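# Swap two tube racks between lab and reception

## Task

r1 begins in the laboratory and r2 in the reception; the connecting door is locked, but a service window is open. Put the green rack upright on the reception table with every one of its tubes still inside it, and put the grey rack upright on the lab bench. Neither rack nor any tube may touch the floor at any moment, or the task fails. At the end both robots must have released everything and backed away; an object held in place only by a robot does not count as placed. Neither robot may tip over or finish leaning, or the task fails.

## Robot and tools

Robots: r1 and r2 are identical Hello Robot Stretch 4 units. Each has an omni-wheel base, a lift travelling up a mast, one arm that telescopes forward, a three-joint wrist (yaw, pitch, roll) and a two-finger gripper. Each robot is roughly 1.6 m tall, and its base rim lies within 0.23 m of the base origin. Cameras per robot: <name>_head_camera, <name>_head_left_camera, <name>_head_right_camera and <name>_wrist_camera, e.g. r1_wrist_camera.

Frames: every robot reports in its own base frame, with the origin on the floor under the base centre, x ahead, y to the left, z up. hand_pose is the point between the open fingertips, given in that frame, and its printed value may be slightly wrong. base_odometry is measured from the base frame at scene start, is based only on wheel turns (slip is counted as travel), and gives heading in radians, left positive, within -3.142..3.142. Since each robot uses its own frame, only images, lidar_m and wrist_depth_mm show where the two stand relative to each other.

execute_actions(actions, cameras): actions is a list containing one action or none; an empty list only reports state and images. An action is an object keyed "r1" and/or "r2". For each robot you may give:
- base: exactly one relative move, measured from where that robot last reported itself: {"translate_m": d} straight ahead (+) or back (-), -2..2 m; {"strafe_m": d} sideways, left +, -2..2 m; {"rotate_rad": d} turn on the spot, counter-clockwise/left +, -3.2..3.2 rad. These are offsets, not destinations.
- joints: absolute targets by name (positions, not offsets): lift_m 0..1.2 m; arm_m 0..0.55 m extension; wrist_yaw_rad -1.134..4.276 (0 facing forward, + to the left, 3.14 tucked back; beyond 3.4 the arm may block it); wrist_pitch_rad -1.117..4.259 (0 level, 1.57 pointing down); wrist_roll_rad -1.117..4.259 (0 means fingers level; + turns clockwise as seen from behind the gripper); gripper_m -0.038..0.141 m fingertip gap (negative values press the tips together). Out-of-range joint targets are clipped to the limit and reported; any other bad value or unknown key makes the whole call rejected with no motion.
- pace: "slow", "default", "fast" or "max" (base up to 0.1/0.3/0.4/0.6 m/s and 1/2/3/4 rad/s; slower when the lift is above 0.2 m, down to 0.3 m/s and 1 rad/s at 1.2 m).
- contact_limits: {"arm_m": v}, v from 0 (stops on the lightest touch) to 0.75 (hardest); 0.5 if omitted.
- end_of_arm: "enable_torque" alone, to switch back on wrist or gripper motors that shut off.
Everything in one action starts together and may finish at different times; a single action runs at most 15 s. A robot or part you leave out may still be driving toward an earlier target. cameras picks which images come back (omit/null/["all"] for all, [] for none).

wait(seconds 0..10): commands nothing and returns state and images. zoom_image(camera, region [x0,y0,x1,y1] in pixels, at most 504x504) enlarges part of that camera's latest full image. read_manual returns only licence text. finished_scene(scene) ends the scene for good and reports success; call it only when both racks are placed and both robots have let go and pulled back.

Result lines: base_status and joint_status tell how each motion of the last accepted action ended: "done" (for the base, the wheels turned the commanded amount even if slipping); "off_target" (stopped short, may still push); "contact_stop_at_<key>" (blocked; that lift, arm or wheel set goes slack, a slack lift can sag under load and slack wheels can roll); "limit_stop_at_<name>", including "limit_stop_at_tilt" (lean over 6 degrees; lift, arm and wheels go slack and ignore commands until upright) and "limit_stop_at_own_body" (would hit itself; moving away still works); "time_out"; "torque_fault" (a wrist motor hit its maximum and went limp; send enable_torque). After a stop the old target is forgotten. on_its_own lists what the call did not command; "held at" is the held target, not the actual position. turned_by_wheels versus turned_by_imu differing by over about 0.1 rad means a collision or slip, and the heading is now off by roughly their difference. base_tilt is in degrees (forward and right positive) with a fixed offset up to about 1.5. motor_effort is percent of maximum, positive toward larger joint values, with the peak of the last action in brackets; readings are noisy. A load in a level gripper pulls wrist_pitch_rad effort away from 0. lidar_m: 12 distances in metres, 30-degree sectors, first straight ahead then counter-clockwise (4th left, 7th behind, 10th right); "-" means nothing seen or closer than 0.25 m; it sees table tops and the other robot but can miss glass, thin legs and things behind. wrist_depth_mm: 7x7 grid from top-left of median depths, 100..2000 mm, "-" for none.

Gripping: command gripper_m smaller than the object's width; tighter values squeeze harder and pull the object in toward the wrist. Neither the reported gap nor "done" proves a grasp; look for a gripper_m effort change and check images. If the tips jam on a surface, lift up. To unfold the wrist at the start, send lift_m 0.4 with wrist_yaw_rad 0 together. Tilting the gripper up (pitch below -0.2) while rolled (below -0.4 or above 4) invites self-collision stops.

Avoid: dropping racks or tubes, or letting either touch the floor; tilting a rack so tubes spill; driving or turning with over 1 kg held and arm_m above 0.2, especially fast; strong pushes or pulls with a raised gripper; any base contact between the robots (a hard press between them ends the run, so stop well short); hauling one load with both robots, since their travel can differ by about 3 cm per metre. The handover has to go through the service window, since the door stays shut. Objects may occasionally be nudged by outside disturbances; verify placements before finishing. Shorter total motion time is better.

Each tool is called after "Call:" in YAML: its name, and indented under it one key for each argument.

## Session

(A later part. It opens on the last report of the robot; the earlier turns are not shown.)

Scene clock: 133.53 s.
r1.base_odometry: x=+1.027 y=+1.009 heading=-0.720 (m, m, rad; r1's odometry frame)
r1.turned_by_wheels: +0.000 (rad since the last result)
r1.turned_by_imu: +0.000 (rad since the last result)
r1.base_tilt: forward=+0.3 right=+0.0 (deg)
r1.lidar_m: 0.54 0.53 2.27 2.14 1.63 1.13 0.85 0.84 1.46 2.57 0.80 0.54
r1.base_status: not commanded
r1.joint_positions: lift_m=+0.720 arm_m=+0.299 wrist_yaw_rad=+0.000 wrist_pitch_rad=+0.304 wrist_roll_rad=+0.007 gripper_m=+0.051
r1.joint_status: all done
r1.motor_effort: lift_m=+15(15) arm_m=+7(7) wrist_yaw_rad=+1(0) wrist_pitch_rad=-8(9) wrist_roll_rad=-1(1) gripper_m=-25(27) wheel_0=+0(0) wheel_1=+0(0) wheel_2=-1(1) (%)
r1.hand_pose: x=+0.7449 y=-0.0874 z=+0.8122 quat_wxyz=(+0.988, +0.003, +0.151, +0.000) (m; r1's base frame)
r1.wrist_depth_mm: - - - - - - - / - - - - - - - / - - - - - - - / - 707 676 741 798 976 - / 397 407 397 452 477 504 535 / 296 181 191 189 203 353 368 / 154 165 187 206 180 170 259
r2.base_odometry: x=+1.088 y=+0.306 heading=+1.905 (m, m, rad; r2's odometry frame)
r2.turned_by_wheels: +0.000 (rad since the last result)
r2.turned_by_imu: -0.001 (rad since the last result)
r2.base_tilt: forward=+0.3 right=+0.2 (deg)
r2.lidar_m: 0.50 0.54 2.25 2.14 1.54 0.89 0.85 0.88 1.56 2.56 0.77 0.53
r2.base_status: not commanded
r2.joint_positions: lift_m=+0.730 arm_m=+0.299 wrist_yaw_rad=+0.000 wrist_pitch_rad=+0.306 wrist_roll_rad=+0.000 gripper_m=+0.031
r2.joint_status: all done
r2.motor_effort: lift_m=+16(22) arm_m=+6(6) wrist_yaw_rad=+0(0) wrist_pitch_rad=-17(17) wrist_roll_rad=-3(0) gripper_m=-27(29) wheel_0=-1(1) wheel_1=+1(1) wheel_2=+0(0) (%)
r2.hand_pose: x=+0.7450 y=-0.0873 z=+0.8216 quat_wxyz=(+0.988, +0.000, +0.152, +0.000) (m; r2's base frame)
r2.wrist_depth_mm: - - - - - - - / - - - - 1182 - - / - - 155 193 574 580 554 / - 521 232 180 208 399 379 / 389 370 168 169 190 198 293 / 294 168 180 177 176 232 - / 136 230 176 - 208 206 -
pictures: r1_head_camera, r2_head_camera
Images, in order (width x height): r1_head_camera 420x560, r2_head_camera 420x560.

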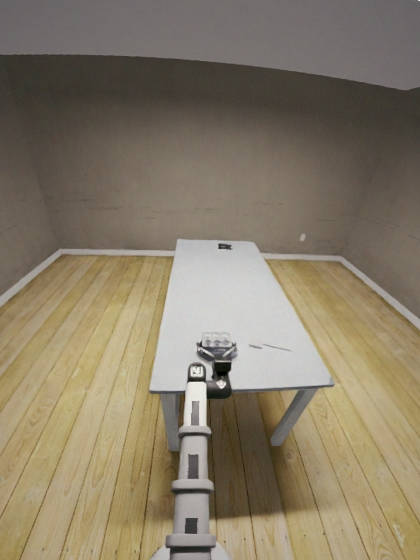

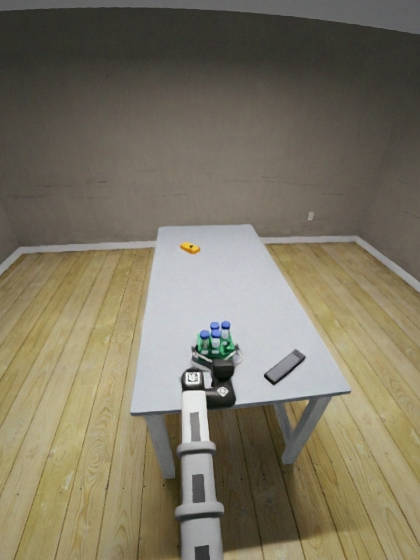

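Call:
execute_actions:
  actions:
    - {"r1":{"joints":{"lift_m":0.709},"pace":"slow"},"r2":{"joints":{"lift_m":0.708},"pace":"slow"}}
  cameras: []

Call:
execute_actions:
  actions:
    - {"r1":{"joints":{"gripper_m":0.141}},"r2":{"joints":{"gripper_m":0.141}}}
  cameras: []

Call:
execute_actions:
  actions:
    - {"r1":{"base":{"translate_m":-0.15},"joints":{"arm_m":0}},"r2":{"base":{"translate_m":-0.15},"joints":{"arm_m":0}}}
  cameras: ["r1_wrist_camera","r2_wrist_camera"]

Scene clock: 137.20 s.
r1.base_odometry: x=+1.027 y=+1.009 heading=-0.720 (m, m, rad; r1's odometry frame)
r1.turned_by_wheels: +0.000 (rad since the last result)
r1.turned_by_imu: -0.001 (rad since the last result)
r1.base_tilt: forward=+0.3 right=+0.0 (deg)
r1.lidar_m: 0.53 0.55 2.24 2.12 1.60 1.13 0.84 0.86 1.46 2.57 0.78 0.54
r1.base_status: not commanded
r1.joint_positions: lift_m=+0.709 arm_m=+0.299 wrist_yaw_rad=+0.000 wrist_pitch_rad=+0.304 wrist_roll_rad=+0.007 gripper_m=+0.051
r1.joint_status: all done
r1.motor_effort: lift_m=+15(15) arm_m=+7(7) wrist_yaw_rad=+1(1) wrist_pitch_rad=-15(11) wrist_roll_rad=+1(1) gripper_m=-26(25) wheel_0=+0(0) wheel_1=+0(0) wheel_2=-1(1) (%)
r1.hand_pose: x=+0.7449 y=-0.0874 z=+0.8012 quat_wxyz=(+0.988, +0.003, +0.151, +0.000) (m; r1's base frame)
r1.wrist_depth_mm: - - - - - - - / - - - - - - - / - - - - - - - / - 603 634 691 759 820 - / 368 384 370 424 445 469 500 / 277 181 191 189 203 330 345 / 154 165 188 206 181 170 246
r2.base_odometry: x=+1.088 y=+0.306 heading=+1.905 (m, m, rad; r2's odometry frame)
r2.turned_by_wheels: +0.000 (rad since the last result)
r2.turned_by_imu: -0.002 (rad since the last result)
r2.base_tilt: forward=+0.3 right=+0.2 (deg)
r2.lidar_m: 0.51 0.53 2.25 2.16 1.53 0.90 0.85 0.90 1.57 2.56 0.75 0.54
r2.base_status: not commanded
r2.joint_positions: lift_m=+0.708 arm_m=+0.299 wrist_yaw_rad=+0.000 wrist_pitch_rad=+0.306 wrist_roll_rad=+0.000 gripper_m=+0.031
r2.joint_status: all done
r2.motor_effort: lift_m=+16(16) arm_m=+6(6) wrist_yaw_rad=+1(0) wrist_pitch_rad=-17(17) wrist_roll_rad=+1(1) gripper_m=-28(30) wheel_0=-1(1) wheel_1=+1(1) wheel_2=+0(0) (%)
r2.hand_pose: x=+0.7450 y=-0.0873 z=+0.7996 quat_wxyz=(+0.988, +0.000, +0.152, +0.000) (m; r2's base frame)
r2.wrist_depth_mm: - - - - - - - / - - - 1281 1025 - - / - - 155 194 500 508 484 / - 459 232 180 208 347 334 / 338 325 167 170 190 199 255 / 257 168 179 177 176 203 - / 135 202 176 - 184 180 -
pictures: none
No camera images: the call's "cameras" was empty. Leave "cameras" out to get every camera's image.

Scene clock: 139.30 s.
r1.base_odometry: x=+1.027 y=+1.009 heading=-0.720 (m, m, rad; r1's odometry frame)
r1.turned_by_wheels: +0.000 (rad since the last result)
r1.turned_by_imu: +0.000 (rad since the last result)
r1.base_tilt: forward=+0.2 right=-0.3 (deg)
r1.lidar_m: 0.53 0.56 2.23 2.12 1.61 1.13 0.83 0.88 1.47 2.58 0.78 0.55
r1.base_status: not commanded
r1.joint_positions: lift_m=+0.709 arm_m=+0.299 wrist_yaw_rad=+0.000 wrist_pitch_rad=+0.302 wrist_roll_rad=+0.007 gripper_m=+0.141
r1.joint_status: all done
r1.motor_effort: lift_m=+15(15) arm_m=+7(7) wrist_yaw_rad=+0(0) wrist_pitch_rad=-8(13) wrist_roll_rad=+1(1) gripper_m=-1(26) wheel_0=+0(0) wheel_1=+0(0) wheel_2=-1(1) (%)
r1.hand_pose: x=+0.7450 y=-0.0874 z=+0.8016 quat_wxyz=(+0.989, +0.003, +0.151, +0.000) (m; r1's base frame)
r1.wrist_depth_mm: - - - - - - - / - - - - - - - / - - - - - - - / - 609 640 699 759 831 - / 370 387 373 387 449 477 508 / 278 191 224 224 216 332 347 / 222 195 190 194 195 244 245
r2.base_odometry: x=+1.088 y=+0.306 heading=+1.905 (m, m, rad; r2's odometry frame)
r2.turned_by_wheels: +0.000 (rad since the last result)
r2.turned_by_imu: -0.001 (rad since the last result)
r2.base_tilt: forward=+0.3 right=+0.2 (deg)
r2.lidar_m: 0.49 0.53 2.24 2.15 1.54 0.90 0.85 0.90 1.54 2.56 0.74 0.54
r2.base_status: not commanded
r2.joint_positions: lift_m=+0.708 arm_m=+0.299 wrist_yaw_rad=+0.000 wrist_pitch_rad=+0.302 wrist_roll_rad=+0.000 gripper_m=+0.141
r2.joint_status: all done
r2.motor_effort: lift_m=+16(16) arm_m=+6(6) wrist_yaw_rad=+1(0) wrist_pitch_rad=-5(16) wrist_roll_rad=-1(2) gripper_m=+0(30) wheel_0=-1(1) wheel_1=+1(1) wheel_2=-1(1) (%)
r2.hand_pose: x=+0.7453 y=-0.0874 z=+0.8007 quat_wxyz=(+0.989, +0.000, +0.150, +0.000) (m; r2's base frame)
r2.wrist_depth_mm: - - - - - - - / - - - 1397 1160 - - / - - 183 224 521 521 492 / - 469 263 213 251 355 343 / 347 330 201 204 198 245 259 / 263 207 204 200 213 211 212 / 216 206 206 - 193 183 -
pictures: none
No camera images: the call's "cameras" was empty. Leave "cameras" out to get every camera's image.

Scene clock: 141.30 s.
r1.base_odometry: x=+0.914 y=+1.108 heading=-0.720 (m, m, rad; r1's odometry frame)
r1.turned_by_wheels: +0.000 (rad since the last result)
r1.turned_by_imu: +0.000 (rad since the last result)
r1.base_tilt: forward=+0.2 right=+0.1 (deg)
r1.lidar_m: 0.65 3.14 2.25 2.14 1.39 0.96 0.70 0.69 0.96 2.57 2.65 0.70
r1.base_status: done
r1.joint_positions: lift_m=+0.709 arm_m=+0.002 wrist_yaw_rad=+0.000 wrist_pitch_rad=+0.302 wrist_roll_rad=+0.007 gripper_m=+0.141
r1.joint_status: all done
r1.motor_effort: lift_m=+15(15) arm_m=-8(6) wrist_yaw_rad=+1(1) wrist_pitch_rad=-8(6) wrist_roll_rad=+1(1) gripper_m=+0(1) wheel_0=+1(4) wheel_1=-1(4) wheel_2=+0(8) (%)
r1.hand_pose: x=+0.4485 y=-0.0875 z=+0.8016 quat_wxyz=(+0.989, +0.003, +0.151, -0.001) (m; r1's base frame)
r1.wrist_depth_mm: - - - - - - - / - - - - - - - / - - - 1863 - - - / - 683 647 640 750 854 - / - 492 484 504 500 521 521 / 1618 206 1576 1708 1618 1708 539 / 1281 530 1042 1336 1308 1430 564
r2.base_odometry: x=+1.137 y=+0.164 heading=+1.905 (m, m, rad; r2's odometry frame)
r2.turned_by_wheels: +0.000 (rad since the last result)
r2.turned_by_imu: -0.001 (rad since the last result)
r2.base_tilt: forward=+0.3 right=+0.3 (deg)
r2.lidar_m: 0.64 0.69 2.26 2.15 1.38 0.75 0.69 0.75 1.37 2.56 2.66 0.67
r2.base_status: done
r2.joint_positions: lift_m=+0.708 arm_m=+0.001 wrist_yaw_rad=+0.000 wrist_pitch_rad=+0.302 wrist_roll_rad=+0.000 gripper_m=+0.141
r2.joint_status: all done
r2.motor_effort: lift_m=+16(16) arm_m=-6(6) wrist_yaw_rad=+2(1) wrist_pitch_rad=-8(8) wrist_roll_rad=+1(0) gripper_m=-2(2) wheel_0=+0(5) wheel_1=-1(4) wheel_2=+0(8) (%)
r2.hand_pose: x=+0.4474 y=-0.0875 z=+0.8006 quat_wxyz=(+0.989, +0.000, +0.151, +0.000) (m; r2's base frame)
r2.wrist_depth_mm: - - - - - - - / - - - 1078 1182 - - / - - 654 621 539 525 504 / - 477 469 484 500 521 530 / 1983 492 1708 1756 1661 1499 580 / 1576 208 1366 1336 1308 1160 621 / 1308 580 1182 - 1160 1042 842
pictures: r1_wrist_camera, r2_wrist_camera
camera_calibration (this result's frames):
r1_wrist_camera: T_world_to_cam=[[-0.0529495, -0.997367, 0.0495614, -0.11892], [-0.20673, -0.0376077, -0.977675, 0.94669], [0.976964, -0.0620132, -0.204194, -0.0628696], [0, 0, 0, 1]] pos_world=[0.250834, -0.0869028, 0.918611]
r2_wrist_camera: T_world_to_cam=[[-0.0574911, -0.995043, -0.0811413, -0.000380663], [-0.33701, 0.0958479, -0.936609, 0.957052], [0.939744, -0.0265013, -0.34085, 0.0761276], [0, 0, 0, 1]] pos_world=[0.250974, -0.0900927, 0.922301]
Images, in order (width x height): r1_wrist_camera 616x392, r2_wrist_camera 616x392.

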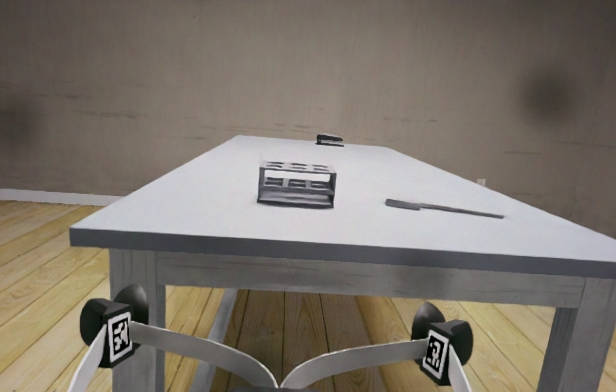

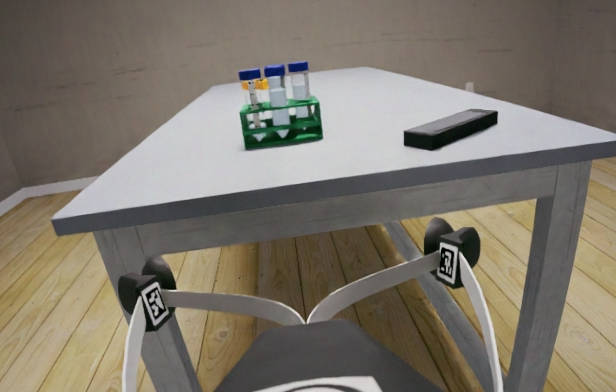

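Call:
finished_scene:
  scene: 1

The scene is finished: the task was done.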